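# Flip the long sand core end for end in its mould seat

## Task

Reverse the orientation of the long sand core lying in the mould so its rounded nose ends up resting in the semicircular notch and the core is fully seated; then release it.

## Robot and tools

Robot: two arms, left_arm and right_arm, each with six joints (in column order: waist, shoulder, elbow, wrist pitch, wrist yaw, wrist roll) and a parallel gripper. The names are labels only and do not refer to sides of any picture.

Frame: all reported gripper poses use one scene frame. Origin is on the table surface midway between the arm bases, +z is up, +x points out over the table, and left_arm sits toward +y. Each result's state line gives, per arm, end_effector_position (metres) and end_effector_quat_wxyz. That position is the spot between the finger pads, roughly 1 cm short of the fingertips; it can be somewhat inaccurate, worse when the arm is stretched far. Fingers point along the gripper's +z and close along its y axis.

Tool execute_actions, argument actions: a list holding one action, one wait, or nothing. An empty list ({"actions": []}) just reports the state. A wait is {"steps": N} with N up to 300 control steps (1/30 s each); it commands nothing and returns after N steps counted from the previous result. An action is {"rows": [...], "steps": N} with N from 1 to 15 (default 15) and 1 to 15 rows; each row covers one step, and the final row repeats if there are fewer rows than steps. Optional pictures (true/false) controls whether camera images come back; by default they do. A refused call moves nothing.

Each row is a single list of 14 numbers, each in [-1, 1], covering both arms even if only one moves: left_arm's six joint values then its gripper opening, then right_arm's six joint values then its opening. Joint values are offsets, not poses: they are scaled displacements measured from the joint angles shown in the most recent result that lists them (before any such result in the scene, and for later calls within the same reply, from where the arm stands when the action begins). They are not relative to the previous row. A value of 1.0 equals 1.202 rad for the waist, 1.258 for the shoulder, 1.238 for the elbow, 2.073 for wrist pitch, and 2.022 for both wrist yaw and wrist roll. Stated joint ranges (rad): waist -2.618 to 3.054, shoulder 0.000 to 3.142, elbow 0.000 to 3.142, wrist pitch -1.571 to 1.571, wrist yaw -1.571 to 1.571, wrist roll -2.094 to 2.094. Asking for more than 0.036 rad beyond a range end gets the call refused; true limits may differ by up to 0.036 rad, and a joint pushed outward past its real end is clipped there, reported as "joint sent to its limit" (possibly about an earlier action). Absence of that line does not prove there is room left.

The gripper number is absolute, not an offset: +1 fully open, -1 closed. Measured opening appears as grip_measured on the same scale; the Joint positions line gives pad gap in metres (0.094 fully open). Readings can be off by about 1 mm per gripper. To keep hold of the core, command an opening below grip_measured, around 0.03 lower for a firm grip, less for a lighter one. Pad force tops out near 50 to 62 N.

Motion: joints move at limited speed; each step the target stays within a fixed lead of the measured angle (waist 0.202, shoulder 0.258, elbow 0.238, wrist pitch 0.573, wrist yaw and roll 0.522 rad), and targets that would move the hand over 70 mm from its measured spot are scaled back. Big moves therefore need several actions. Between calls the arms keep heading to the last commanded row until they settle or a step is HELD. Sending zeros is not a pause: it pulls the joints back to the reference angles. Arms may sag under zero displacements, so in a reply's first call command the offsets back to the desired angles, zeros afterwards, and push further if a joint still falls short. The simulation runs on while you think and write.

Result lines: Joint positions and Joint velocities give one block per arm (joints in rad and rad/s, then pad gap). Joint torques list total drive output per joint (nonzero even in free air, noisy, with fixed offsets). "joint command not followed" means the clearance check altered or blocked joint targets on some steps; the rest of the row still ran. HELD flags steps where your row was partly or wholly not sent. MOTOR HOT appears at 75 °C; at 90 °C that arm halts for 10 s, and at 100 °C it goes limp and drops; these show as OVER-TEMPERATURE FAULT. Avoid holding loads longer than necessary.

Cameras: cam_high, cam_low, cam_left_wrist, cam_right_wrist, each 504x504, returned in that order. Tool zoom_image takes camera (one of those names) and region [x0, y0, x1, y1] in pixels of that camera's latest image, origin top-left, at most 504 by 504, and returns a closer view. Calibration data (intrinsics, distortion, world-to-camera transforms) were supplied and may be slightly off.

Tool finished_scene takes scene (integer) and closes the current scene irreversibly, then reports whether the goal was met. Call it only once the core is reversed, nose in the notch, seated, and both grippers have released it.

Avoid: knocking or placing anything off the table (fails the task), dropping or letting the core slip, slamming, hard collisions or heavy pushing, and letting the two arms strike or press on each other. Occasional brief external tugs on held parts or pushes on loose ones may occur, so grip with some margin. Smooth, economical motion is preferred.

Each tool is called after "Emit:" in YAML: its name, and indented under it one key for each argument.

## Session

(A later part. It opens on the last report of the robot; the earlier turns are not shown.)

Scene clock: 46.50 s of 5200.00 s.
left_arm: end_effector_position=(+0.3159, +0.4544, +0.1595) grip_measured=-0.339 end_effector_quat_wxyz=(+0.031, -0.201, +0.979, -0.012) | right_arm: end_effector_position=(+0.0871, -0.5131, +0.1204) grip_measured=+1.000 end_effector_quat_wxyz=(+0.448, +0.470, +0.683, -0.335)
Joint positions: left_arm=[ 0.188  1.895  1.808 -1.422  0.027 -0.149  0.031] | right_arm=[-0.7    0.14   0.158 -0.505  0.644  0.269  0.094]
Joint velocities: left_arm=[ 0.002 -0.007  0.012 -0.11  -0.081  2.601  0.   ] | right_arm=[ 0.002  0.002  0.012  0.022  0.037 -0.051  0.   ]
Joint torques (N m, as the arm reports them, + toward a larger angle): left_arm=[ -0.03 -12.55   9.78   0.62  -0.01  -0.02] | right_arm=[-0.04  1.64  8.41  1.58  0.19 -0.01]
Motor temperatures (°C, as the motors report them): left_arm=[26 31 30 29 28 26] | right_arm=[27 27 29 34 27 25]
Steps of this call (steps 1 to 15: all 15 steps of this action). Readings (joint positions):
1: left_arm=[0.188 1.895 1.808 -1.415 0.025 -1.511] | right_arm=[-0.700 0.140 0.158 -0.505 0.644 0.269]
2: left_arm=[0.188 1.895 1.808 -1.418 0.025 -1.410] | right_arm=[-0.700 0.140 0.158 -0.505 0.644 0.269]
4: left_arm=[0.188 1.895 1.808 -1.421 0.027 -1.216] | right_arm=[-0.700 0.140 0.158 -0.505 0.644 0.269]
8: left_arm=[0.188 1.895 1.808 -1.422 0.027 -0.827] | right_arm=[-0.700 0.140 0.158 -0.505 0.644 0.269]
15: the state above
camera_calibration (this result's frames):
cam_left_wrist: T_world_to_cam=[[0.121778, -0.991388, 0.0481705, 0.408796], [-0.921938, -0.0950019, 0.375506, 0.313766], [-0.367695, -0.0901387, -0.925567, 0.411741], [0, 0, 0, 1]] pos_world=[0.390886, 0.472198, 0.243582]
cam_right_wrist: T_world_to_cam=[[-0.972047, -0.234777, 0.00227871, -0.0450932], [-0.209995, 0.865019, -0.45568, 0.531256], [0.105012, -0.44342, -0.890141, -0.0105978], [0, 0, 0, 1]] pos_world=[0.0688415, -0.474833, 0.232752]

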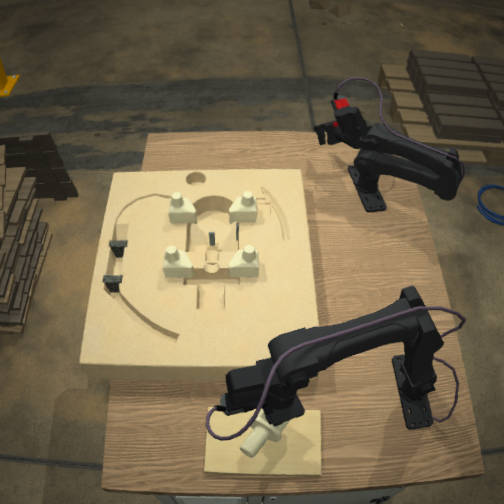

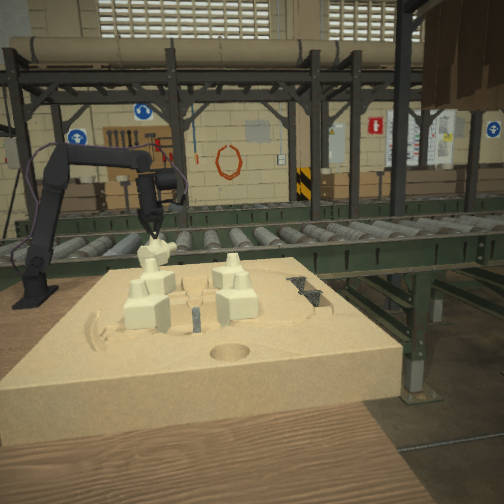

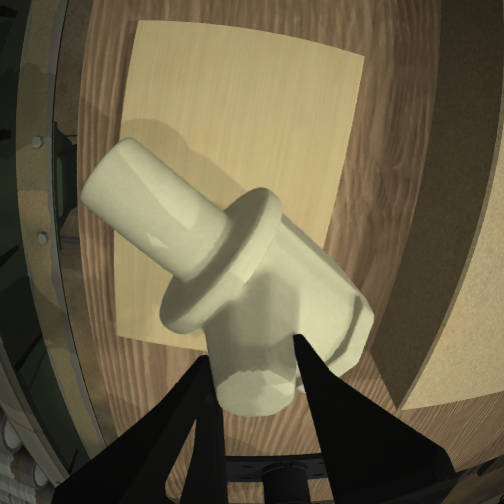

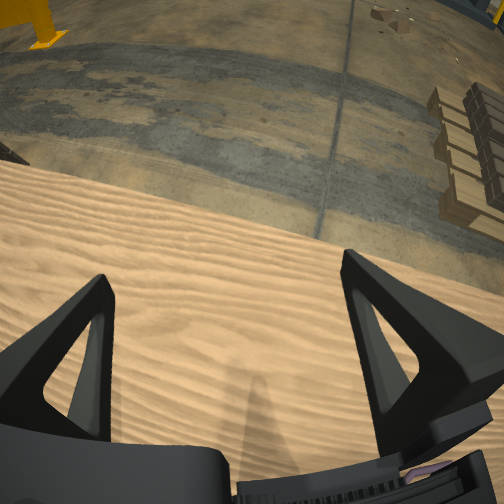

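Emit:
execute_actions:
  actions:
    - {"rows":[[0.04,-0.03,0.03,0,0,0.865,-0.39,0,0,0,0,0,0,1]]}
  pictures: false

Emit:
execute_actions:
  actions:
    - {"steps":12}
  pictures: false

Emit:
execute_actions:
  actions:
    - {"rows":[[0,-0.01,-0.03,0.02,0,0,-0.39,0,0,0,0,0,0,1],[0,-0.01,-0.03,0.02,0,0,-0.39,0,0,0,0,0,0,1],[0,-0.01,-0.05,0.03,0,0,-0.39,0,0,0,0,0,0,1],[0,-0.01,-0.05,0.03,0,0,-0.39,0,0,0,0,0,0,1],[0,-0.01,-0.07,0.04,0,0,-0.39,0,0,0,0,0,0,1],[0,-0.01,-0.07,0.04,0,0,-0.39,0,0,0,0,0,0,1],[0,-0.01,-0.09,0.05,0,0,-0.39,0,0,0,0,0,0,1],[0,-0.01,-0.09,0.05,0,0,-0.39,0,0,0,0,0,0,1],[0,-0.01,-0.11,0.055,0,0,-0.39,0,0,0,0,0,0,1]]}

Scene clock: 48.33 s of 5200.00 s.
left_arm: end_effector_position=(+0.3088, +0.4728, +0.1593) grip_measured=-0.340 end_effector_quat_wxyz=(+0.024, +0.546, +0.837, +0.016) | right_arm: end_effector_position=(+0.0871, -0.5131, +0.1204) grip_measured=+1.000 end_effector_quat_wxyz=(+0.448, +0.470, +0.683, -0.335)
Joint positions: left_arm=[ 0.236  1.895  1.808 -1.43   0.016  1.461  0.031] | right_arm=[-0.7    0.14   0.158 -0.505  0.644  0.269  0.094]
Joint velocities: left_arm=[ 0.002  0.007 -0.007 -0.022 -0.066  0.857  0.   ] | right_arm=[-0.017 -0.002  0.017  0.007 -0.007 -0.081  0.   ]
Joint torques (N m, as the arm reports them, + toward a larger angle): left_arm=[ -0.06 -11.51   8.79   0.56   0.09   0.  ] | right_arm=[-0.04  1.63  8.41  1.58  0.19 -0.01]
Motor temperatures (°C, as the motors report them): left_arm=[26 31 30 29 28 26] | right_arm=[27 27 29 34 27 25]
Steps of this call (steps 1 to 40: the robot went on to your last target; steps 41 to 55: all 15 steps of this action). Readings (joint positions):
41: left_arm=[0.192 1.895 1.808 -1.423 0.026 0.303] | right_arm=[-0.700 0.140 0.158 -0.505 0.644 0.269]
42: left_arm=[0.199 1.895 1.808 -1.424 0.031 0.404] | right_arm=[-0.700 0.140 0.158 -0.505 0.644 0.269]
44: left_arm=[0.216 1.895 1.808 -1.426 0.032 0.599] | right_arm=[-0.700 0.140 0.158 -0.505 0.644 0.269]
48: left_arm=[0.236 1.895 1.808 -1.427 0.018 0.988] | right_arm=[-0.700 0.140 0.158 -0.505 0.644 0.269]
55: the state above

Scene clock: 48.73 s of 5200.00 s.
left_arm: end_effector_position=(+0.3089, +0.4727, +0.1593) grip_measured=-0.340 end_effector_quat_wxyz=(+0.023, +0.597, +0.802, +0.017) | right_arm: end_effector_position=(+0.0871, -0.5131, +0.1204) grip_measured=+1.000 end_effector_quat_wxyz=(+0.448, +0.470, +0.683, -0.335)
Joint positions: left_arm=[ 0.236  1.895  1.808 -1.43   0.017  1.584  0.031] | right_arm=[-0.7    0.14   0.158 -0.505  0.644  0.269  0.094]
Joint velocities: left_arm=[ 0.002 -0.007 -0.002 -0.007  0.022  0.11  -0.   ] | right_arm=[ 0.007  0.007  0.002 -0.066 -0.007 -0.007  0.   ]
Joint torques (N m, as the arm reports them, + toward a larger angle): left_arm=[ -0.02 -11.57   8.73   0.57   0.11   0.01] | right_arm=[-0.04  1.63  8.41  1.58  0.19 -0.02]
Motor temperatures (°C, as the motors report them): left_arm=[26 31 30 29 28 26] | right_arm=[27 27 29 35 27 25]
Steps of this call (steps 1 to 12: the robot went on to your last target). Readings (joint positions):
1: left_arm=[0.236 1.895 1.808 -1.430 0.017 1.488] | right_arm=[-0.700 0.140 0.158 -0.505 0.644 0.269]
2: left_arm=[0.236 1.895 1.808 -1.430 0.017 1.509] | right_arm=[-0.700 0.140 0.158 -0.505 0.644 0.269]
4: left_arm=[0.236 1.895 1.808 -1.430 0.017 1.540] | right_arm=[-0.700 0.140 0.158 -0.505 0.644 0.269]
8: left_arm=[0.236 1.895 1.808 -1.430 0.017 1.571] | right_arm=[-0.700 0.140 0.158 -0.505 0.644 0.269]
12: the state above

Scene clock: 49.23 s of 5200.00 s.
left_arm: end_effector_position=(+0.3009, +0.4708, +0.1161) grip_measured=-0.339 end_effector_quat_wxyz=(+0.002, +0.597, +0.802, -0.009) | right_arm: end_effector_position=(+0.0871, -0.5131, +0.1204) grip_measured=+1.000 end_effector_quat_wxyz=(+0.448, +0.470, +0.683, -0.335)
Joint positions: left_arm=[ 0.236  1.917  1.668 -1.334  0.014  1.584  0.031] | right_arm=[-0.7    0.14   0.158 -0.505  0.644  0.269  0.094]
Joint velocities: left_arm=[-0.002  0.007  0.007 -0.007 -0.037 -0.022 -0.001] | right_arm=[-0.002 -0.002  0.007 -0.066  0.007 -0.037  0.   ]
Joint torques (N m, as the arm reports them, + toward a larger angle): left_arm=[ -0.04 -11.57   5.87   0.57   0.04  -0.05] | right_arm=[-0.02  1.63  8.41  1.58  0.2  -0.01]
Motor temperatures (°C, as the motors report them): left_arm=[26 31 30 29 28 26] | right_arm=[27 27 29 35 27 25]
Steps of this call (steps 1 to 15: all 15 steps of this action). Readings (joint positions):
1: left_arm=[0.236 1.895 1.801 -1.425 0.017 1.585] | right_arm=[-0.700 0.140 0.158 -0.505 0.644 0.269]
2: left_arm=[0.236 1.895 1.791 -1.417 0.016 1.585] | right_arm=[-0.700 0.140 0.158 -0.505 0.644 0.269]
4: left_arm=[0.236 1.899 1.758 -1.395 0.015 1.585] | right_arm=[-0.700 0.140 0.158 -0.505 0.644 0.269]
8: left_arm=[0.236 1.916 1.695 -1.364 0.014 1.585] | right_arm=[-0.700 0.140 0.158 -0.505 0.644 0.269]
15: the state above
camera_calibration (this result's frames):
cam_left_wrist: T_world_to_cam=[[-0.999196, -0.0104973, 0.0386858, 0.305515], [0.00668922, 0.907901, 0.41913, -0.43885], [-0.0395226, 0.419052, -0.907102, 0.0269528], [0, 0, 0, 1]] pos_world=[0.30927, 0.390345, 0.196565]
cam_right_wrist: T_world_to_cam=[[-0.972047, -0.234777, 0.00227871, -0.0450932], [-0.209995, 0.865019, -0.45568, 0.531256], [0.105012, -0.44342, -0.890141, -0.0105978], [0, 0, 0, 1]] pos_world=[0.0688415, -0.474833, 0.232752]

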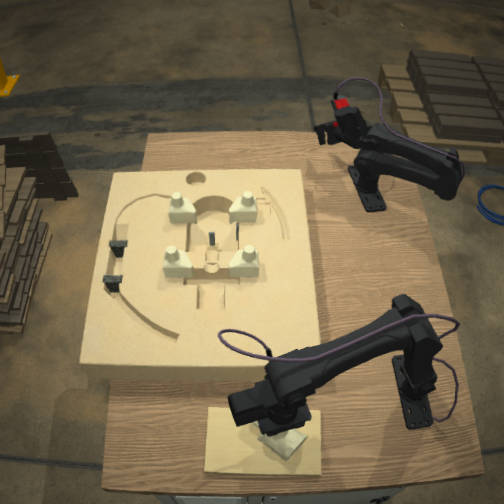

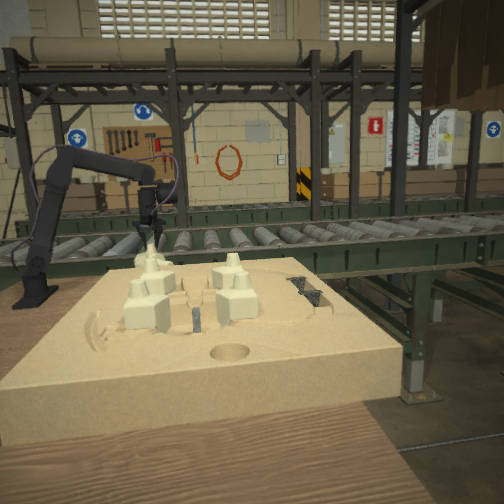

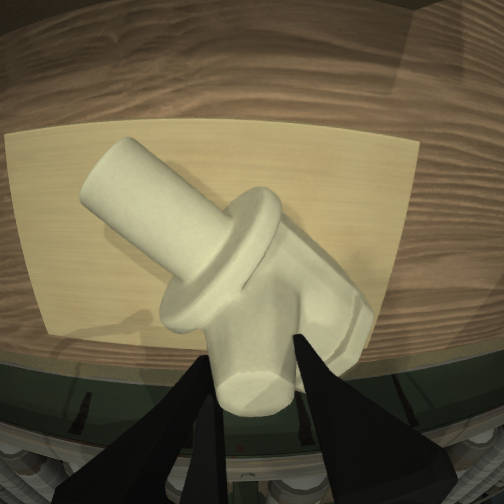

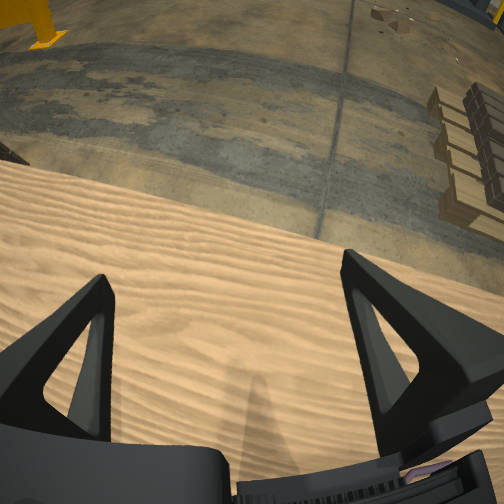

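Emit:
execute_actions:
  actions:
    - {"rows":[[0,-0.01,0,0,0,0,0.7,0,0,0,0,0,0,1],[0,-0.01,0,0,0,0,0.7,0,0,0,0,0,0,1],[0,-0.01,0,0,0,0,0.7,0,0,0,0,0,0,1],[0,-0.01,0,0,0,0,0.7,0,0,0,0,0,0,1],[0,-0.01,0,0,0,0,0.7,0,0,0,0,0,0,1],[0,-0.12,0,0,0,0,0.7,0,0,0,0,0,0,1],[0,-0.12,0,0,0,0,0.7,0,0,0,0,0,0,1],[0,-0.15,0,0,0,0,0.7,0,0,0,0,0,0,1],[0,-0.2,0,0,0,0,0.7,0,0,0,0,0,0,1],[0,-0.2,0,0,0,0,0.7,0,0,0,0,0,0,1],[0,-0.42,-0.37,0.265,-0.007,-0.785,0.7,0,0,0,0,0,0,1]]}
  pictures: false

Emit:
execute_actions:
  actions:
    - {"steps":25}
  pictures: false

Emit:
execute_actions:
  actions:
    - {"rows":[[0,0,-0.08,0.1,0,0,0.7,0,0,0,0,0,0,1],[0,0,-0.08,0.1,0,0,0.7,0,0,0,0,0,0,1],[0,0,-0.13,0.12,0,0,0.7,0,0,0,0,0,0,1],[0,0,-0.13,0.13,0,0,0.7,0,0,0,0,0,0,1],[0,0,-0.18,0.13,0,0,0.7,0,0,0,0,0,0,1]]}

Scene clock: 52.43 s of 5200.00 s.
left_arm: end_effector_position=(+0.2922, +0.4703, +0.2015) grip_measured=+0.698 end_effector_quat_wxyz=(+0.196, +0.385, +0.886, +0.169) | right_arm: end_effector_position=(+0.0871, -0.5131, +0.1204) grip_measured=+1.000 end_effector_quat_wxyz=(+0.448, +0.470, +0.683, -0.335)
Joint positions: left_arm=[ 0.236  1.405  1.315 -0.957  0.002  1.125  0.08 ] | right_arm=[-0.7    0.14   0.158 -0.505  0.644  0.269  0.094]
Joint velocities: left_arm=[-0.002 -1.463 -1.487  0.725 -0.007 -2.791 -0.   ] | right_arm=[-0.007 -0.012 -0.002 -0.051 -0.066  0.022  0.   ]
Joint torques (N m, as the arm reports them, + toward a larger angle): left_arm=[-0.01  0.51  5.09  1.63  0.01 -0.11] | right_arm=[-0.03  1.64  8.42  1.58  0.19 -0.02]
Motor temperatures (°C, as the motors report them): left_arm=[26 31 30 29 28 26] | right_arm=[27 27 29 35 27 25]
Steps of this call (steps 1 to 15: the robot went on to your last target; steps 16 to 81: nothing new was sent; steps 82 to 96: all 15 steps of this action). Readings (joint positions):
82: left_arm=[0.236 1.917 1.668 -1.334 0.014 1.584] | right_arm=[-0.700 0.140 0.158 -0.505 0.644 0.269]
83: left_arm=[0.236 1.917 1.668 -1.334 0.013 1.584] | right_arm=[-0.700 0.140 0.158 -0.505 0.644 0.269]
85: left_arm=[0.236 1.917 1.668 -1.334 0.012 1.584] | right_arm=[-0.700 0.140 0.158 -0.505 0.644 0.269]
89: left_arm=[0.236 1.862 1.655 -1.326 0.010 1.584] | right_arm=[-0.700 0.140 0.158 -0.505 0.644 0.269]
96: the state above

Scene clock: 53.27 s of 5200.00 s.
left_arm: end_effector_position=(+0.3033, +0.4741, +0.1837) grip_measured=+0.698 end_effector_quat_wxyz=(+0.281, -0.140, +0.948, +0.045) | right_arm: end_effector_position=(+0.0871, -0.5131, +0.1204) grip_measured=+1.000 end_effector_quat_wxyz=(+0.448, +0.470, +0.683, -0.335)
Joint positions: left_arm=[ 0.236  1.397  1.209 -0.806 -0.     0.013  0.08 ] | right_arm=[-0.7    0.14   0.158 -0.505  0.644  0.269  0.094]
Joint velocities: left_arm=[ 0.002  0.012 -0.002 -0.022 -0.022 -0.051  0.   ] | right_arm=[ 0.002  0.007 -0.002  0.022 -0.037 -0.066  0.   ]
Joint torques (N m, as the arm reports them, + toward a larger angle): left_arm=[-0.02 -5.73  6.44  1.41  0.   -0.12] | right_arm=[-0.03  1.63  8.42  1.59  0.19 -0.01]
Motor temperatures (°C, as the motors report them): left_arm=[26 31 30 29 28 26] | right_arm=[27 27 29 35 27 25]
Steps of this call (steps 1 to 25: the robot went on to your last target). Readings (joint positions):
1: left_arm=[0.236 1.370 1.276 -0.937 0.002 1.029] | right_arm=[-0.700 0.140 0.158 -0.505 0.644 0.269]
2: left_arm=[0.236 1.358 1.253 -0.920 0.002 0.933] | right_arm=[-0.700 0.140 0.158 -0.505 0.644 0.269]
4: left_arm=[0.236 1.368 1.227 -0.882 0.001 0.740] | right_arm=[-0.700 0.140 0.158 -0.505 0.644 0.269]
8: left_arm=[0.236 1.396 1.210 -0.838 0.000 0.362] | right_arm=[-0.700 0.140 0.158 -0.505 0.644 0.269]
25: the state above

Scene clock: 53.77 s of 5200.00 s.
left_arm: end_effector_position=(+0.2994, +0.4729, +0.1211) grip_measured=+0.698 end_effector_quat_wxyz=(+0.275, -0.140, +0.950, +0.044) | right_arm: end_effector_position=(+0.0871, -0.5131, +0.1204) grip_measured=+1.000 end_effector_quat_wxyz=(+0.448, +0.470, +0.683, -0.335)
Joint positions: left_arm=[ 0.236  1.408  0.976 -0.575 -0.     0.013  0.08 ] | right_arm=[-0.7    0.14   0.158 -0.505  0.644  0.269  0.094]
Joint velocities: left_arm=[ 0.002 -0.002 -0.007  0.11   0.007 -0.081  0.   ] | right_arm=[-0.012 -0.017  0.007  0.007 -0.022  0.022  0.   ]
Joint torques (N m, as the arm reports them, + toward a larger angle): left_arm=[-0.01 -6.08  7.27  1.36  0.   -0.02] | right_arm=[-0.03  1.64  8.41  1.58  0.2  -0.01]
Motor temperatures (°C, as the motors report them): left_arm=[26 31 30 29 28 26] | right_arm=[27 27 29 35 27 25]
Steps of this call (steps 1 to 15: all 15 steps of this action). Readings (joint positions):
1: left_arm=[0.236 1.395 1.195 -0.780 -0.000 0.013] | right_arm=[-0.700 0.140 0.158 -0.505 0.644 0.269]
2: left_arm=[0.236 1.393 1.171 -0.737 -0.000 0.013] | right_arm=[-0.700 0.140 0.158 -0.505 0.644 0.269]
4: left_arm=[0.236 1.393 1.108 -0.664 -0.000 0.013] | right_arm=[-0.700 0.140 0.158 -0.505 0.644 0.269]
8: left_arm=[0.236 1.401 0.992 -0.610 -0.000 0.013] | right_arm=[-0.700 0.140 0.158 -0.505 0.644 0.269]
15: the state above
camera_calibration (this result's frames):
cam_left_wrist: T_world_to_cam=[[0.039412, -0.990794, -0.129512, 0.476882], [-0.995413, -0.0276224, -0.0915987, 0.361435], [0.0871781, 0.132528, -0.987338, 0.13782], [0, 0, 0, 1]] pos_world=[0.328968, 0.464211, 0.230944]
cam_right_wrist: T_world_to_cam=[[-0.972047, -0.234777, 0.00227871, -0.0450932], [-0.209995, 0.865019, -0.45568, 0.531256], [0.105012, -0.44342, -0.890141, -0.0105978], [0, 0, 0, 1]] pos_world=[0.0688415, -0.474833, 0.232752]

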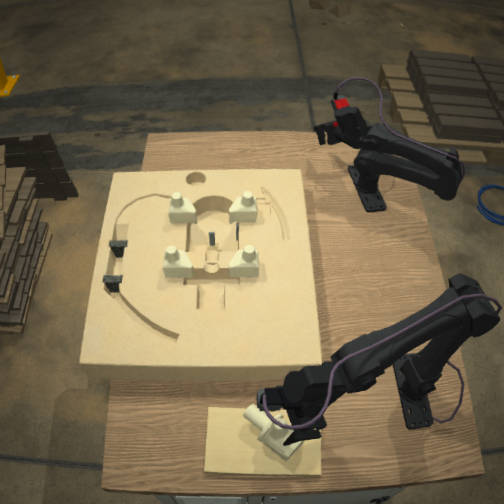

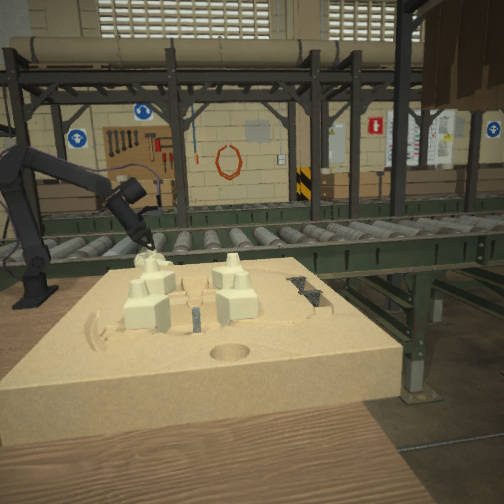

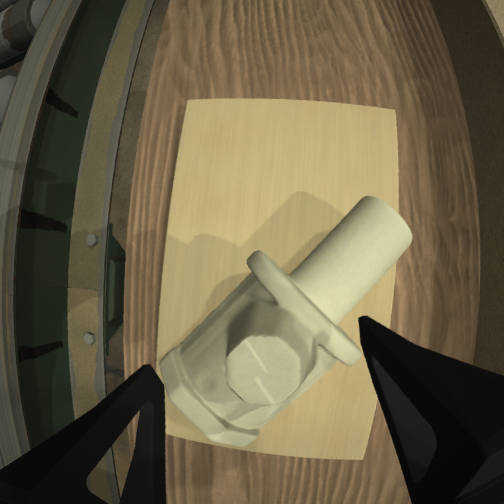

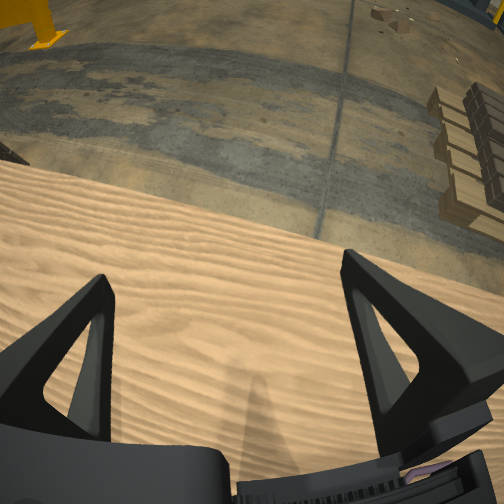

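Emit:
execute_actions:
  actions:
    - {"rows":[[0,0.022,0,0.02,0,0,0.3,0,0,0,0,0,0,1]],"steps":10}
  pictures: false

Emit:
execute_actions:
  actions:
    - {"rows":[[0,0,0,0.01,0,0,0,0,0,0,0,0,0,1],[0,0,0,0.01,0,0,-0.2,0,0,0,0,0,0,1],[0,0,0,0.01,0,0,-0.2,0,0,0,0,0,0,1],[0,0,0,0.01,0,0,-0.39,0,0,0,0,0,0,1]],"steps":10}
  pictures: false

Emit:
execute_actions:
  actions:
    - {"rows":[[0,-0.03,0.15,-0.01,0,0,-0.39,0,0,0,0,0,0,1],[0,-0.03,0.15,-0.01,0,0,-0.39,0,0,0,0,0,0,1],[0,-0.03,0.15,-0.01,0,0,-0.39,0,0,0,0,0,0,1],[0,-0.03,0.25,-0.06,0,0,-0.39,0,0,0,0,0,0,1],[0,-0.03,0.25,-0.06,0,0,-0.39,0,0,0,0,0,0,1],[0,0,0.35,-0.11,0,0,-0.39,0,0,0,0,0,0,1],[0,0,0.35,-0.11,0,0,-0.39,0,0,0,0,0,0,1],[0,0.05,0.45,-0.14,0,0,-0.39,0,0,0,0,0,0,1],[0,0.05,0.45,-0.14,0,0,-0.39,0,0,0,0,0,0,1],[0,0.1,0.55,-0.17,0,0,-0.39,0,0,0,0,0,0,1],[0,0.1,0.55,-0.17,0,0,-0.39,0,0,0,0,0,0,1],[0,0.18,0.71,-0.21,0,0,-0.39,0,0,0,0,0,0,1]]}
  pictures: false

Emit:
execute_actions:
  actions:
    - {"steps":15}

Scene clock: 56.23 s of 5200.00 s.
left_arm: end_effector_position=(+0.3038, +0.4743, +0.1148) grip_measured=+0.302 end_effector_quat_wxyz=(+0.272, -0.140, +0.951, +0.044) | right_arm: end_effector_position=(+0.0871, -0.5131, +0.1204) grip_measured=+1.000 end_effector_quat_wxyz=(+0.448, +0.470, +0.683, -0.335)
Joint positions: left_arm=[ 0.236  1.435  0.976 -0.553 -0.     0.013  0.061] | right_arm=[-0.7    0.14   0.158 -0.505  0.644  0.269  0.094]
Joint velocities: left_arm=[ 0.012 -0.002 -0.002 -0.007 -0.007  0.037 -0.001] | right_arm=[-0.002 -0.012  0.007  0.007 -0.007 -0.007  0.   ]
Joint torques (N m, as the arm reports them, + toward a larger angle): left_arm=[ 0.   -5.41  6.3   1.37  0.   -0.03] | right_arm=[-0.04  1.63  8.41  1.58  0.19 -0.01]
Motor temperatures (°C, as the motors report them): left_arm=[26 30 30 29 28 26] | right_arm=[27 27 29 35 27 25]
Steps of this call (steps 1 to 30: the robot went on to your last target; steps 31 to 64: nothing new was sent; steps 65 to 74: all 10 steps of this action). Readings (joint positions):
65: left_arm=[0.236 1.410 0.976 -0.558 -0.000 0.013] | right_arm=[-0.700 0.140 0.158 -0.505 0.644 0.269]
66: left_arm=[0.236 1.414 0.976 -0.555 -0.000 0.013] | right_arm=[-0.700 0.140 0.158 -0.505 0.644 0.269]
68: left_arm=[0.236 1.425 0.976 -0.553 -0.000 0.013] | right_arm=[-0.700 0.140 0.158 -0.505 0.644 0.269]
72: left_arm=[0.236 1.435 0.976 -0.553 -0.000 0.013] | right_arm=[-0.700 0.140 0.158 -0.505 0.644 0.269]
74: the state above

Scene clock: 56.57 s of 5200.00 s.
left_arm: end_effector_position=(+0.3052, +0.4706, +0.1146) grip_measured=-0.321 end_effector_quat_wxyz=(+0.274, -0.137, +0.951, +0.036) | right_arm: end_effector_position=(+0.0871, -0.5131, +0.1204) grip_measured=+1.000 end_effector_quat_wxyz=(+0.448, +0.470, +0.683, -0.335)
Joint positions: left_arm=[ 0.233  1.436  0.976 -0.552  0.016  0.012  0.032] | right_arm=[-0.7    0.14   0.158 -0.505  0.644  0.269  0.094]
Joint velocities: left_arm=[ 0.002 -0.007  0.002 -0.081 -0.022 -0.037 -0.   ] | right_arm=[ 0.002 -0.002 -0.012 -0.051 -0.037 -0.007  0.   ]
Joint torques (N m, as the arm reports them, + toward a larger angle): left_arm=[ 0.25 -5.51  6.39  1.38 -0.15 -0.03] | right_arm=[-0.03  1.64  8.41  1.58  0.19 -0.01]
Motor temperatures (°C, as the motors report them): left_arm=[26 30 30 29 28 26] | right_arm=[27 27 29 35 27 25]
Steps of this call (steps 1 to 10: all 10 steps of this action). Readings (joint positions):
1: left_arm=[0.236 1.435 0.976 -0.553 -0.000 0.013] | right_arm=[-0.700 0.140 0.158 -0.505 0.644 0.269]
2: left_arm=[0.236 1.435 0.976 -0.553 -0.000 0.013] | right_arm=[-0.700 0.140 0.158 -0.505 0.644 0.269]
4: left_arm=[0.234 1.435 0.976 -0.552 0.015 0.013] | right_arm=[-0.700 0.140 0.158 -0.505 0.644 0.269]
8: left_arm=[0.233 1.436 0.976 -0.552 0.016 0.012] | right_arm=[-0.700 0.140 0.158 -0.505 0.644 0.269]
10: the state above

Scene clock: 57.07 s of 5200.00 s.
left_arm: end_effector_position=(+0.3701, +0.4907, +0.2378) grip_measured=-0.321 end_effector_quat_wxyz=(+0.284, -0.136, +0.948, +0.037) | right_arm: end_effector_position=(+0.0871, -0.5131, +0.1204) grip_measured=+1.000 end_effector_quat_wxyz=(+0.448, +0.470, +0.683, -0.335)
Joint positions: left_arm=[ 0.233  1.685  1.703 -1.007  0.017  0.012  0.032] | right_arm=[-0.7    0.14   0.158 -0.505  0.644  0.269  0.094]
Joint velocities: left_arm=[-0.007  0.828  1.546 -0.359 -0.007 -0.007 -0.001] | right_arm=[ 0.012 -0.012 -0.007 -0.037  0.022 -0.022  0.   ]
Joint torques (N m, as the arm reports them, + toward a larger angle): left_arm=[ -0.04 -12.93  10.87   1.79  -0.01  -0.04] | right_arm=[-0.02  1.62  8.44  1.59  0.19 -0.01]
Motor temperatures (°C, as the motors report them): left_arm=[26 30 30 29 28 26] | right_arm=[27 27 29 35 27 25]
Steps of this call (steps 1 to 15: all 15 steps of this action). Readings (joint positions):
1: left_arm=[0.233 1.438 0.993 -0.568 0.017 0.012] | right_arm=[-0.700 0.140 0.158 -0.505 0.644 0.269]
2: left_arm=[0.233 1.446 1.020 -0.605 0.018 0.012] | right_arm=[-0.700 0.140 0.158 -0.505 0.644 0.269]
4: left_arm=[0.233 1.450 1.074 -0.655 0.017 0.012] | right_arm=[-0.700 0.140 0.158 -0.505 0.644 0.269]
8: left_arm=[0.233 1.477 1.248 -0.803 0.017 0.012] | right_arm=[-0.700 0.140 0.158 -0.505 0.644 0.269]
15: the state above

Scene clock: 57.57 s of 5200.00 s.
left_arm: end_effector_position=(+0.3687, +0.4903, +0.2511) grip_measured=-0.321 end_effector_quat_wxyz=(+0.275, -0.137, +0.951, +0.035) | right_arm: end_effector_position=(+0.0871, -0.5131, +0.1204) grip_measured=+1.000 end_effector_quat_wxyz=(+0.448, +0.470, +0.683, -0.335)
Joint positions: left_arm=[ 0.233  1.716  1.806 -1.1    0.017  0.012  0.032] | right_arm=[-0.7    0.14   0.158 -0.505  0.644  0.269  0.094]
Joint velocities: left_arm=[-0.012  0.007 -0.002 -0.081 -0.081 -0.037  0.   ] | right_arm=[ 0.002  0.017 -0.022  0.051 -0.022 -0.066  0.   ]
Joint torques (N m, as the arm reports them, + toward a larger angle): left_arm=[  0.03 -11.65  10.18   2.18   0.    -0.03] | right_arm=[-0.02  1.63  8.41  1.58  0.19 -0.02]
Motor temperatures (°C, as the motors report them): left_arm=[26 30 30 30 28 26] | right_arm=[27 27 29 35 27 25]
Steps of this call (steps 1 to 15: the robot went on to your last target). Readings (joint positions):
1: left_arm=[0.233 1.706 1.746 -1.012 0.017 0.012] | right_arm=[-0.700 0.140 0.158 -0.505 0.644 0.269]
2: left_arm=[0.233 1.715 1.772 -1.011 0.017 0.012] | right_arm=[-0.700 0.140 0.158 -0.505 0.644 0.269]
4: left_arm=[0.233 1.716 1.795 -1.012 0.017 0.012] | right_arm=[-0.700 0.140 0.158 -0.505 0.644 0.269]
8: left_arm=[0.233 1.716 1.806 -1.038 0.017 0.012] | right_arm=[-0.700 0.140 0.158 -0.505 0.644 0.269]
15: the state above
camera_calibration (this result's frames):
cam_left_wrist: T_world_to_cam=[[0.0279527, -0.992992, -0.114826, 0.509802], [-0.99558, -0.0173528, -0.092296, 0.438016], [0.0896567, 0.116898, -0.989089, 0.265019], [0, 0, 0, 1]] pos_world=[0.39807, 0.48285, 0.361092]
cam_right_wrist: T_world_to_cam=[[-0.972047, -0.234777, 0.00227871, -0.0450932], [-0.209995, 0.865019, -0.45568, 0.531256], [0.105012, -0.44342, -0.890141, -0.0105978], [0, 0, 0, 1]] pos_world=[0.0688415, -0.474833, 0.232752]

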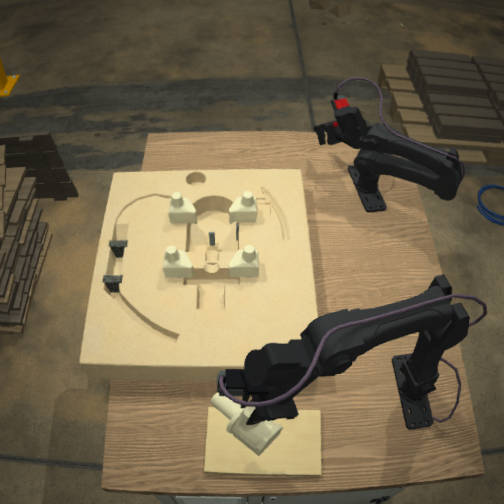

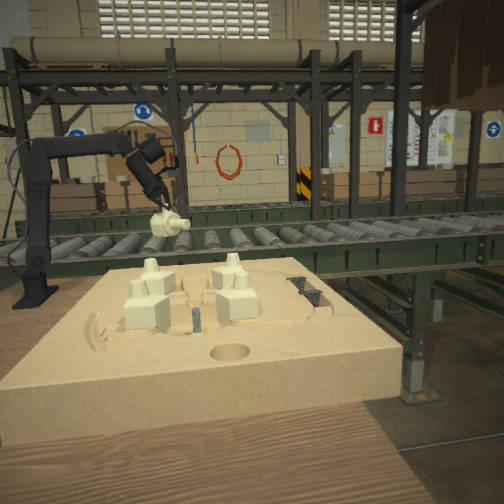

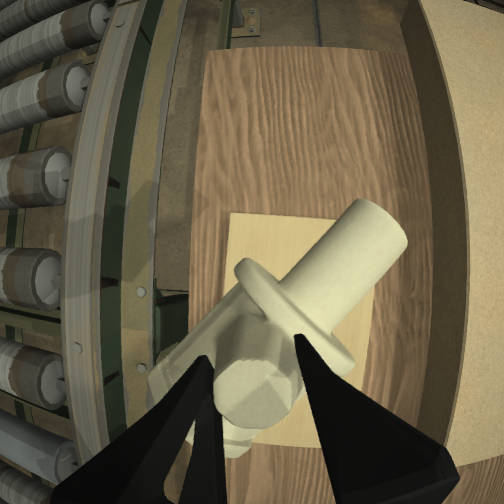

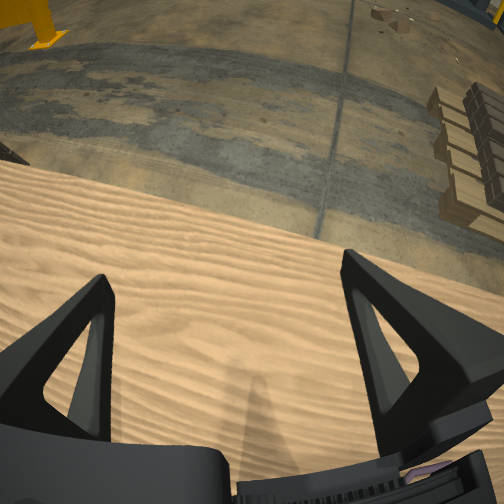

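Emit:
execute_actions:
  actions:
    - {"rows":[[-0.3,0.1,0.3,0.01,0,0,-0.39,0,0,0,0,0,0,1]]}
  pictures: false

Emit:
execute_actions:
  actions:
    - {"rows":[[-0.1,0.05,0.2,0.03,0,0,-0.39,0,0,0,0,0,0,1],[-0.1,0.05,0.2,0.03,0,0,-0.39,0,0,0,0,0,0,1],[-0.1,0.05,0.2,0.03,0,0,-0.39,0,0,0,0,0,0,1],[-0.1,0.05,0.2,0.03,0,0,-0.39,0,0,0,0,0,0,1],[-0.2,0.12,0.3,0.02,0,0,-0.39,0,0,0,0,0,0,1],[-0.2,0.12,0.3,0.02,0,0,-0.39,0,0,0,0,0,0,1],[-0.2,0.12,0.3,0.02,0,0,-0.39,0,0,0,0,0,0,1],[-0.2,0.12,0.3,0.02,0,0,-0.39,0,0,0,0,0,0,1],[-0.31,0.17,0.34,0.01,0,0,-0.39,0,0,0,0,0,0,1]]}
  pictures: false

Emit:
execute_actions:
  actions:
    - {"steps":20}

Scene clock: 60.30 s of 5200.00 s.
left_arm: end_effector_position=(+0.4309, +0.3170, +0.2548) grip_measured=-0.322 end_effector_quat_wxyz=(+0.272, +0.053, +0.960, -0.032) | right_arm: end_effector_position=(+0.0871, -0.5131, +0.1204) grip_measured=+1.000 end_effector_quat_wxyz=(+0.448, +0.470, +0.683, -0.335)
Joint positions: left_arm=[-0.154  1.93   2.099 -1.187  0.047  0.013  0.032] | right_arm=[-0.7    0.14   0.158 -0.505  0.644  0.269  0.094]
Joint velocities: left_arm=[-0.046 -0.042  0.168 -0.11   0.11   0.066  0.   ] | right_arm=[ 0.002 -0.002  0.007 -0.022 -0.066  0.051  0.   ]
Joint torques (N m, as the arm reports them, + toward a larger angle): left_arm=[  2.37 -15.09  10.92   2.03  -0.54  -0.05] | right_arm=[-0.02  1.63  8.41  1.58  0.19 -0.02]
Motor temperatures (°C, as the motors report them): left_arm=[26 31 30 31 28 26] | right_arm=[27 27 29 35 27 25]
Steps of this call (steps 1 to 15: the robot went on to your last target; steps 16 to 67: nothing new was sent; steps 68 to 82: all 15 steps of this action). Readings (joint positions):
68: left_arm=[0.220 1.732 1.829 -1.123 0.009 0.012] | right_arm=[-0.700 0.140 0.158 -0.505 0.644 0.269]
69: left_arm=[0.197 1.762 1.874 -1.155 -0.018 0.013] | right_arm=[-0.700 0.140 0.158 -0.505 0.644 0.269]
71: left_arm=[0.131 1.822 1.949 -1.176 -0.034 0.013] | right_arm=[-0.700 0.140 0.158 -0.505 0.644 0.269]
75: left_arm=[-0.017 1.904 2.032 -1.182 -0.022 0.013] | right_arm=[-0.700 0.140 0.158 -0.505 0.644 0.269]
82: the state above

Scene clock: 60.80 s of 5200.00 s.
left_arm: end_effector_position=(+0.4296, +0.1077, +0.2342) grip_measured=-0.322 end_effector_quat_wxyz=(+0.264, +0.243, +0.929, -0.091) | right_arm: end_effector_position=(+0.0871, -0.5131, +0.1204) grip_measured=+1.000 end_effector_quat_wxyz=(+0.448, +0.470, +0.683, -0.335)
Joint positions: left_arm=[-0.551  2.218  2.45  -1.239  0.058  0.014  0.032] | right_arm=[-0.7    0.14   0.158 -0.505  0.644  0.269  0.094]
Joint velocities: left_arm=[-0.505  0.198 -0.012 -0.125  0.432  0.022 -0.001] | right_arm=[-0.012  0.002 -0.002 -0.022 -0.022  0.066  0.   ]
Joint torques (N m, as the arm reports them, + toward a larger angle): left_arm=[  4.82 -17.95  11.72   1.91  -0.79  -0.02] | right_arm=[-0.02  1.63  8.41  1.58  0.2  -0.02]
Motor temperatures (°C, as the motors report them): left_arm=[26 31 30 31 28 26] | right_arm=[27 27 29 35 27 25]
Steps of this call (steps 1 to 15: all 15 steps of this action). Readings (joint positions):
1: left_arm=[-0.164 1.943 2.130 -1.208 0.046 0.013] | right_arm=[-0.700 0.140 0.158 -0.505 0.644 0.269]
2: left_arm=[-0.177 1.968 2.184 -1.233 0.028 0.014] | right_arm=[-0.700 0.140 0.158 -0.505 0.644 0.269]
4: left_arm=[-0.216 2.010 2.257 -1.236 0.015 0.014] | right_arm=[-0.700 0.140 0.158 -0.505 0.644 0.269]
8: left_arm=[-0.333 2.102 2.380 -1.240 0.011 0.014] | right_arm=[-0.700 0.140 0.158 -0.505 0.644 0.269]
15: the state above

Scene clock: 61.47 s of 5200.00 s.
left_arm: end_effector_position=(+0.4327, +0.1275, +0.2251) grip_measured=-0.322 end_effector_quat_wxyz=(+0.246, +0.228, +0.939, -0.075) | right_arm: end_effector_position=(+0.0871, -0.5131, +0.1204) grip_measured=+1.000 end_effector_quat_wxyz=(+0.448, +0.470, +0.683, -0.335)
Joint positions: left_arm=[-0.521  2.228  2.452 -1.276  0.04   0.014  0.032] | right_arm=[-0.7    0.14   0.158 -0.505  0.644  0.269  0.094]
Joint velocities: left_arm=[ 0.002 -0.007 -0.012  0.022 -0.037  0.022 -0.001] | right_arm=[ 0.002  0.002 -0.002 -0.007  0.051 -0.007  0.   ]
Joint torques (N m, as the arm reports them, + toward a larger angle): left_arm=[ -0.44 -17.58  11.3    2.02   0.09  -0.04] | right_arm=[-0.03  1.64  8.41  1.58  0.19 -0.01]
Motor temperatures (°C, as the motors report them): left_arm=[26 31 30 31 28 26] | right_arm=[27 27 29 35 27 25]
Steps of this call (steps 1 to 20: the robot went on to your last target). Readings (joint positions):
1: left_arm=[-0.565 2.224 2.450 -1.244 0.071 0.014] | right_arm=[-0.700 0.140 0.158 -0.505 0.644 0.269]
2: left_arm=[-0.572 2.227 2.450 -1.250 0.081 0.014] | right_arm=[-0.700 0.140 0.158 -0.505 0.644 0.269]
4: left_arm=[-0.572 2.228 2.450 -1.265 0.088 0.014] | right_arm=[-0.700 0.140 0.158 -0.505 0.644 0.269]
8: left_arm=[-0.545 2.228 2.452 -1.277 0.070 0.014] | right_arm=[-0.700 0.140 0.158 -0.505 0.644 0.269]
20: the state above
camera_calibration (this result's frames):
cam_left_wrist: T_world_to_cam=[[-0.674013, -0.733841, -0.0847617, 0.408745], [-0.731849, 0.678947, -0.0585553, 0.28253], [0.100519, 0.0225657, -0.994679, 0.284575], [0, 0, 0, 1]] pos_world=[0.453663, 0.101709, 0.33425]
cam_right_wrist: T_world_to_cam=[[-0.972047, -0.234777, 0.00227871, -0.0450932], [-0.209995, 0.865019, -0.45568, 0.531256], [0.105012, -0.44342, -0.890141, -0.0105978], [0, 0, 0, 1]] pos_world=[0.0688415, -0.474833, 0.232752]

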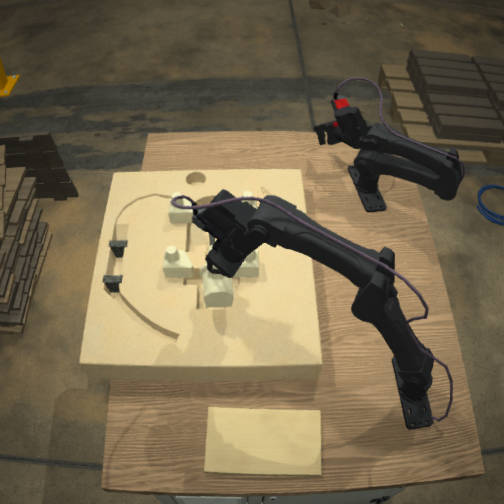

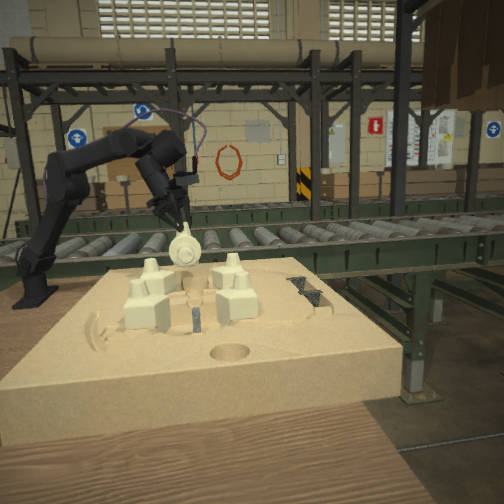

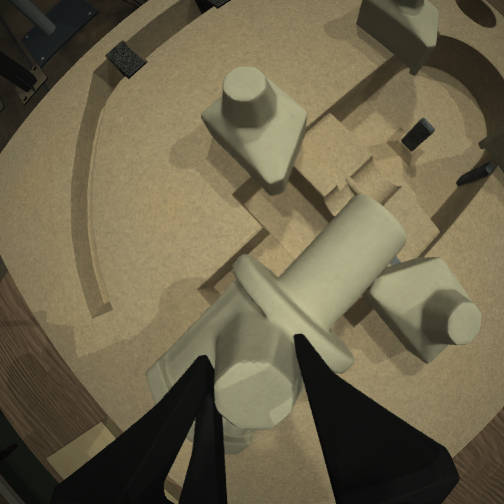

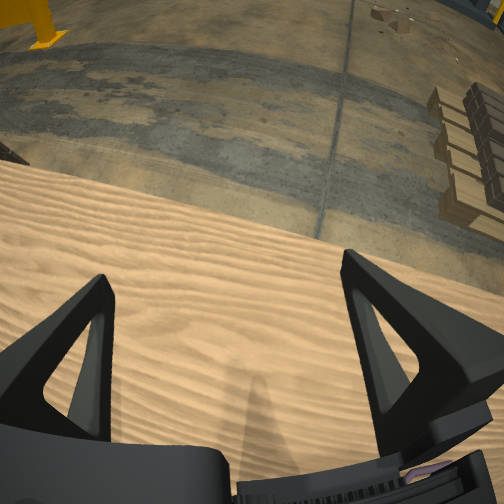

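Emit:
execute_actions:
  actions:
    - {"rows":[[0,-0.068,0.03,0.09,-0.012,0,-0.39,0,0,0,0,0,0,1],[0,-0.068,0.01,0.1,-0.012,0,-0.39,0,0,0,0,0,0,1],[0,-0.068,-0.01,0.11,-0.012,0,-0.39,0,0,0,0,0,0,1],[0,-0.068,-0.03,0.12,-0.012,0,-0.39,0,0,0,0,0,0,1],[0,-0.068,-0.055,0.128,-0.012,0,-0.39,0,0,0,0,0,0,1]]}
  pictures: false

Emit:
execute_actions:
  actions:
    - {"steps":15}

Emit:
zoom_image:
  camera: "cam_high"
  region: [160, 230, 270, 340]

Emit:
zoom_image:
  camera: "cam_low"
  region: [140, 210, 250, 320]

Scene clock: 63.60 s of 5200.00 s.
left_arm: end_effector_position=(+0.4479, +0.1240, +0.2125) grip_measured=-0.322 end_effector_quat_wxyz=(+0.268, +0.224, +0.934, -0.070) | right_arm: end_effector_position=(+0.0871, -0.5131, +0.1204) grip_measured=+1.000 end_effector_quat_wxyz=(+0.448, +0.470, +0.683, -0.335)
Joint positions: left_arm=[-0.521  2.214  2.351 -1.146  0.021  0.014  0.032] | right_arm=[-0.7    0.14   0.158 -0.505  0.644  0.269  0.094]
Joint velocities: left_arm=[-0.017 -0.007  0.002  0.11   0.022  0.081  0.001] | right_arm=[ 0.012  0.002  0.002  0.022 -0.081 -0.066  0.   ]
Joint torques (N m, as the arm reports them, + toward a larger angle): left_arm=[ -0.01 -17.01   8.74   2.23  -0.04  -0.04] | right_arm=[-0.03  1.63  8.43  1.59  0.19 -0.02]
Motor temperatures (°C, as the motors report them): left_arm=[26 32 30 32 28 26] | right_arm=[27 27 29 35 27 25]
Steps of this call (steps 1 to 15: the robot went on to your last target; steps 16 to 49: nothing new was sent; steps 50 to 64: all 15 steps of this action). Readings (joint positions):
50: left_arm=[-0.521 2.228 2.452 -1.272 0.039 0.014] | right_arm=[-0.700 0.140 0.158 -0.505 0.644 0.269]
51: left_arm=[-0.521 2.228 2.449 -1.262 0.036 0.014] | right_arm=[-0.700 0.140 0.158 -0.505 0.644 0.269]
53: left_arm=[-0.521 2.221 2.426 -1.228 0.030 0.014] | right_arm=[-0.700 0.140 0.158 -0.505 0.644 0.269]
57: left_arm=[-0.521 2.213 2.366 -1.158 0.023 0.014] | right_arm=[-0.700 0.140 0.158 -0.505 0.644 0.269]
64: the state above

Scene clock: 64.10 s of 5200.00 s.
left_arm: end_effector_position=(+0.4498, +0.1230, +0.2139) grip_measured=-0.322 end_effector_quat_wxyz=(+0.273, +0.224, +0.933, -0.071) | right_arm: end_effector_position=(+0.0871, -0.5131, +0.1204) grip_measured=+1.000 end_effector_quat_wxyz=(+0.448, +0.470, +0.683, -0.335)
Joint positions: left_arm=[-0.521  2.214  2.351 -1.136  0.021  0.014  0.032] | right_arm=[-0.7    0.14   0.158 -0.505  0.644  0.269  0.094]
Joint velocities: left_arm=[-0.002  0.012 -0.002 -0.007 -0.051  0.007  0.   ] | right_arm=[ 0.007 -0.007 -0.012 -0.007 -0.051  0.007  0.   ]
Joint torques (N m, as the arm reports them, + toward a larger angle): left_arm=[  0.   -17.03   8.79   2.23  -0.06  -0.02] | right_arm=[-0.03  1.62  8.42  1.58  0.19 -0.01]
Motor temperatures (°C, as the motors report them): left_arm=[26 32 30 32 28 26] | right_arm=[27 27 29 35 27 25]
Steps of this call (steps 1 to 15: the robot went on to your last target). Readings (joint positions):
1: left_arm=[-0.521 2.214 2.351 -1.144 0.021 0.014] | right_arm=[-0.700 0.140 0.158 -0.505 0.644 0.269]
2: left_arm=[-0.521 2.214 2.351 -1.141 0.021 0.014] | right_arm=[-0.700 0.140 0.158 -0.505 0.644 0.269]
4: left_arm=[-0.521 2.214 2.351 -1.138 0.021 0.014] | right_arm=[-0.700 0.140 0.158 -0.505 0.644 0.269]
8: left_arm=[-0.521 2.214 2.351 -1.136 0.021 0.014] | right_arm=[-0.700 0.140 0.158 -0.505 0.644 0.269]
15: the state above
camera_calibration (this result's frames):
cam_left_wrist: T_world_to_cam=[[-0.661094, -0.741388, -0.115324, 0.417723], [-0.734227, 0.670888, -0.104013, 0.309216], [0.154484, 0.0159118, -0.987867, 0.24688], [0, 0, 0, 1]] pos_world=[0.46505, 0.0983167, 0.324221]
cam_right_wrist: T_world_to_cam=[[-0.972047, -0.234777, 0.00227871, -0.0450932], [-0.209995, 0.865019, -0.45568, 0.531256], [0.105012, -0.44342, -0.890141, -0.0105978], [0, 0, 0, 1]] pos_world=[0.0688415, -0.474833, 0.232752]

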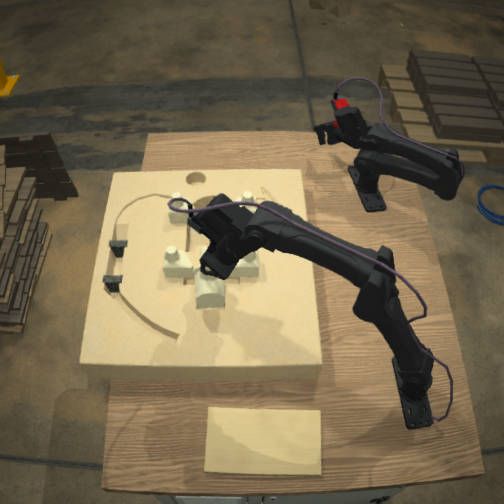

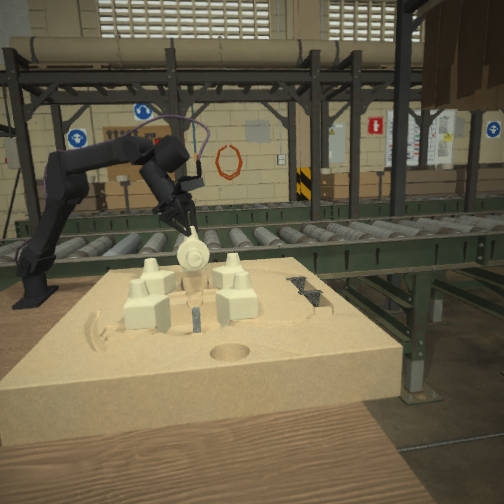

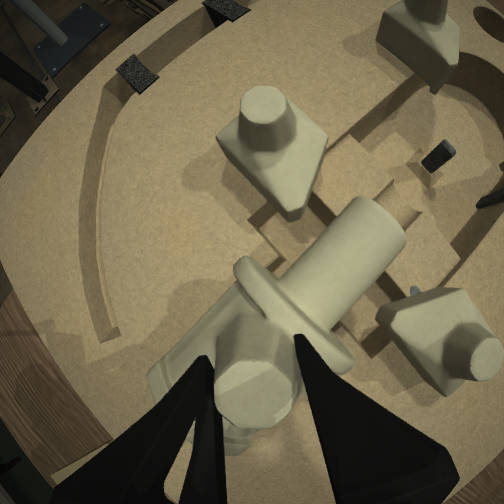

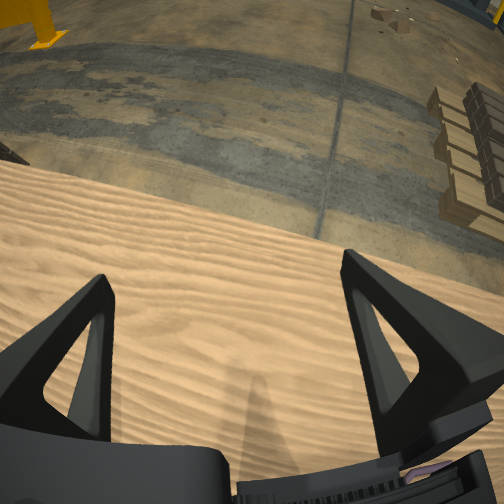

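Region (160, 230, 270, 340) of cam_high's 504x504 image, scaled by 4.582, with more detail than that image has.

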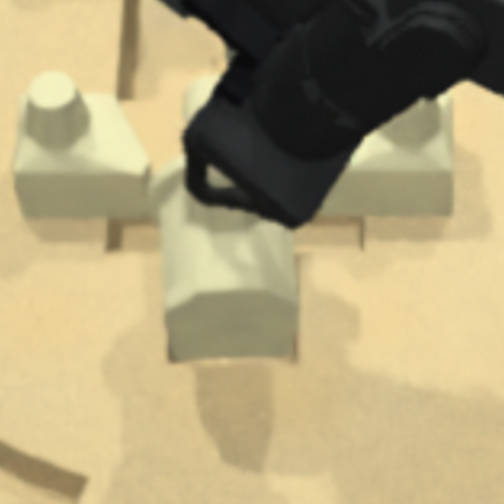

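Region (140, 210, 250, 320) of cam_low's 504x504 image, scaled by 4.582, with more detail than that image has.

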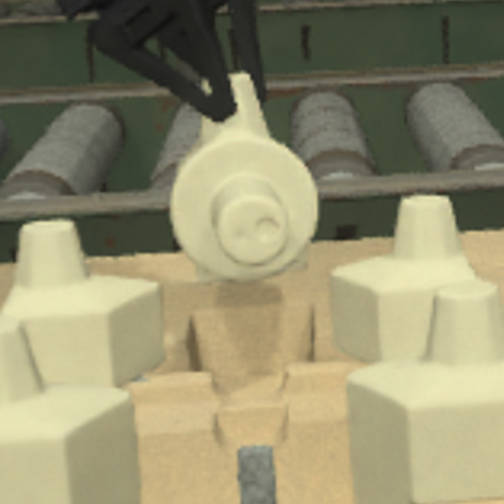

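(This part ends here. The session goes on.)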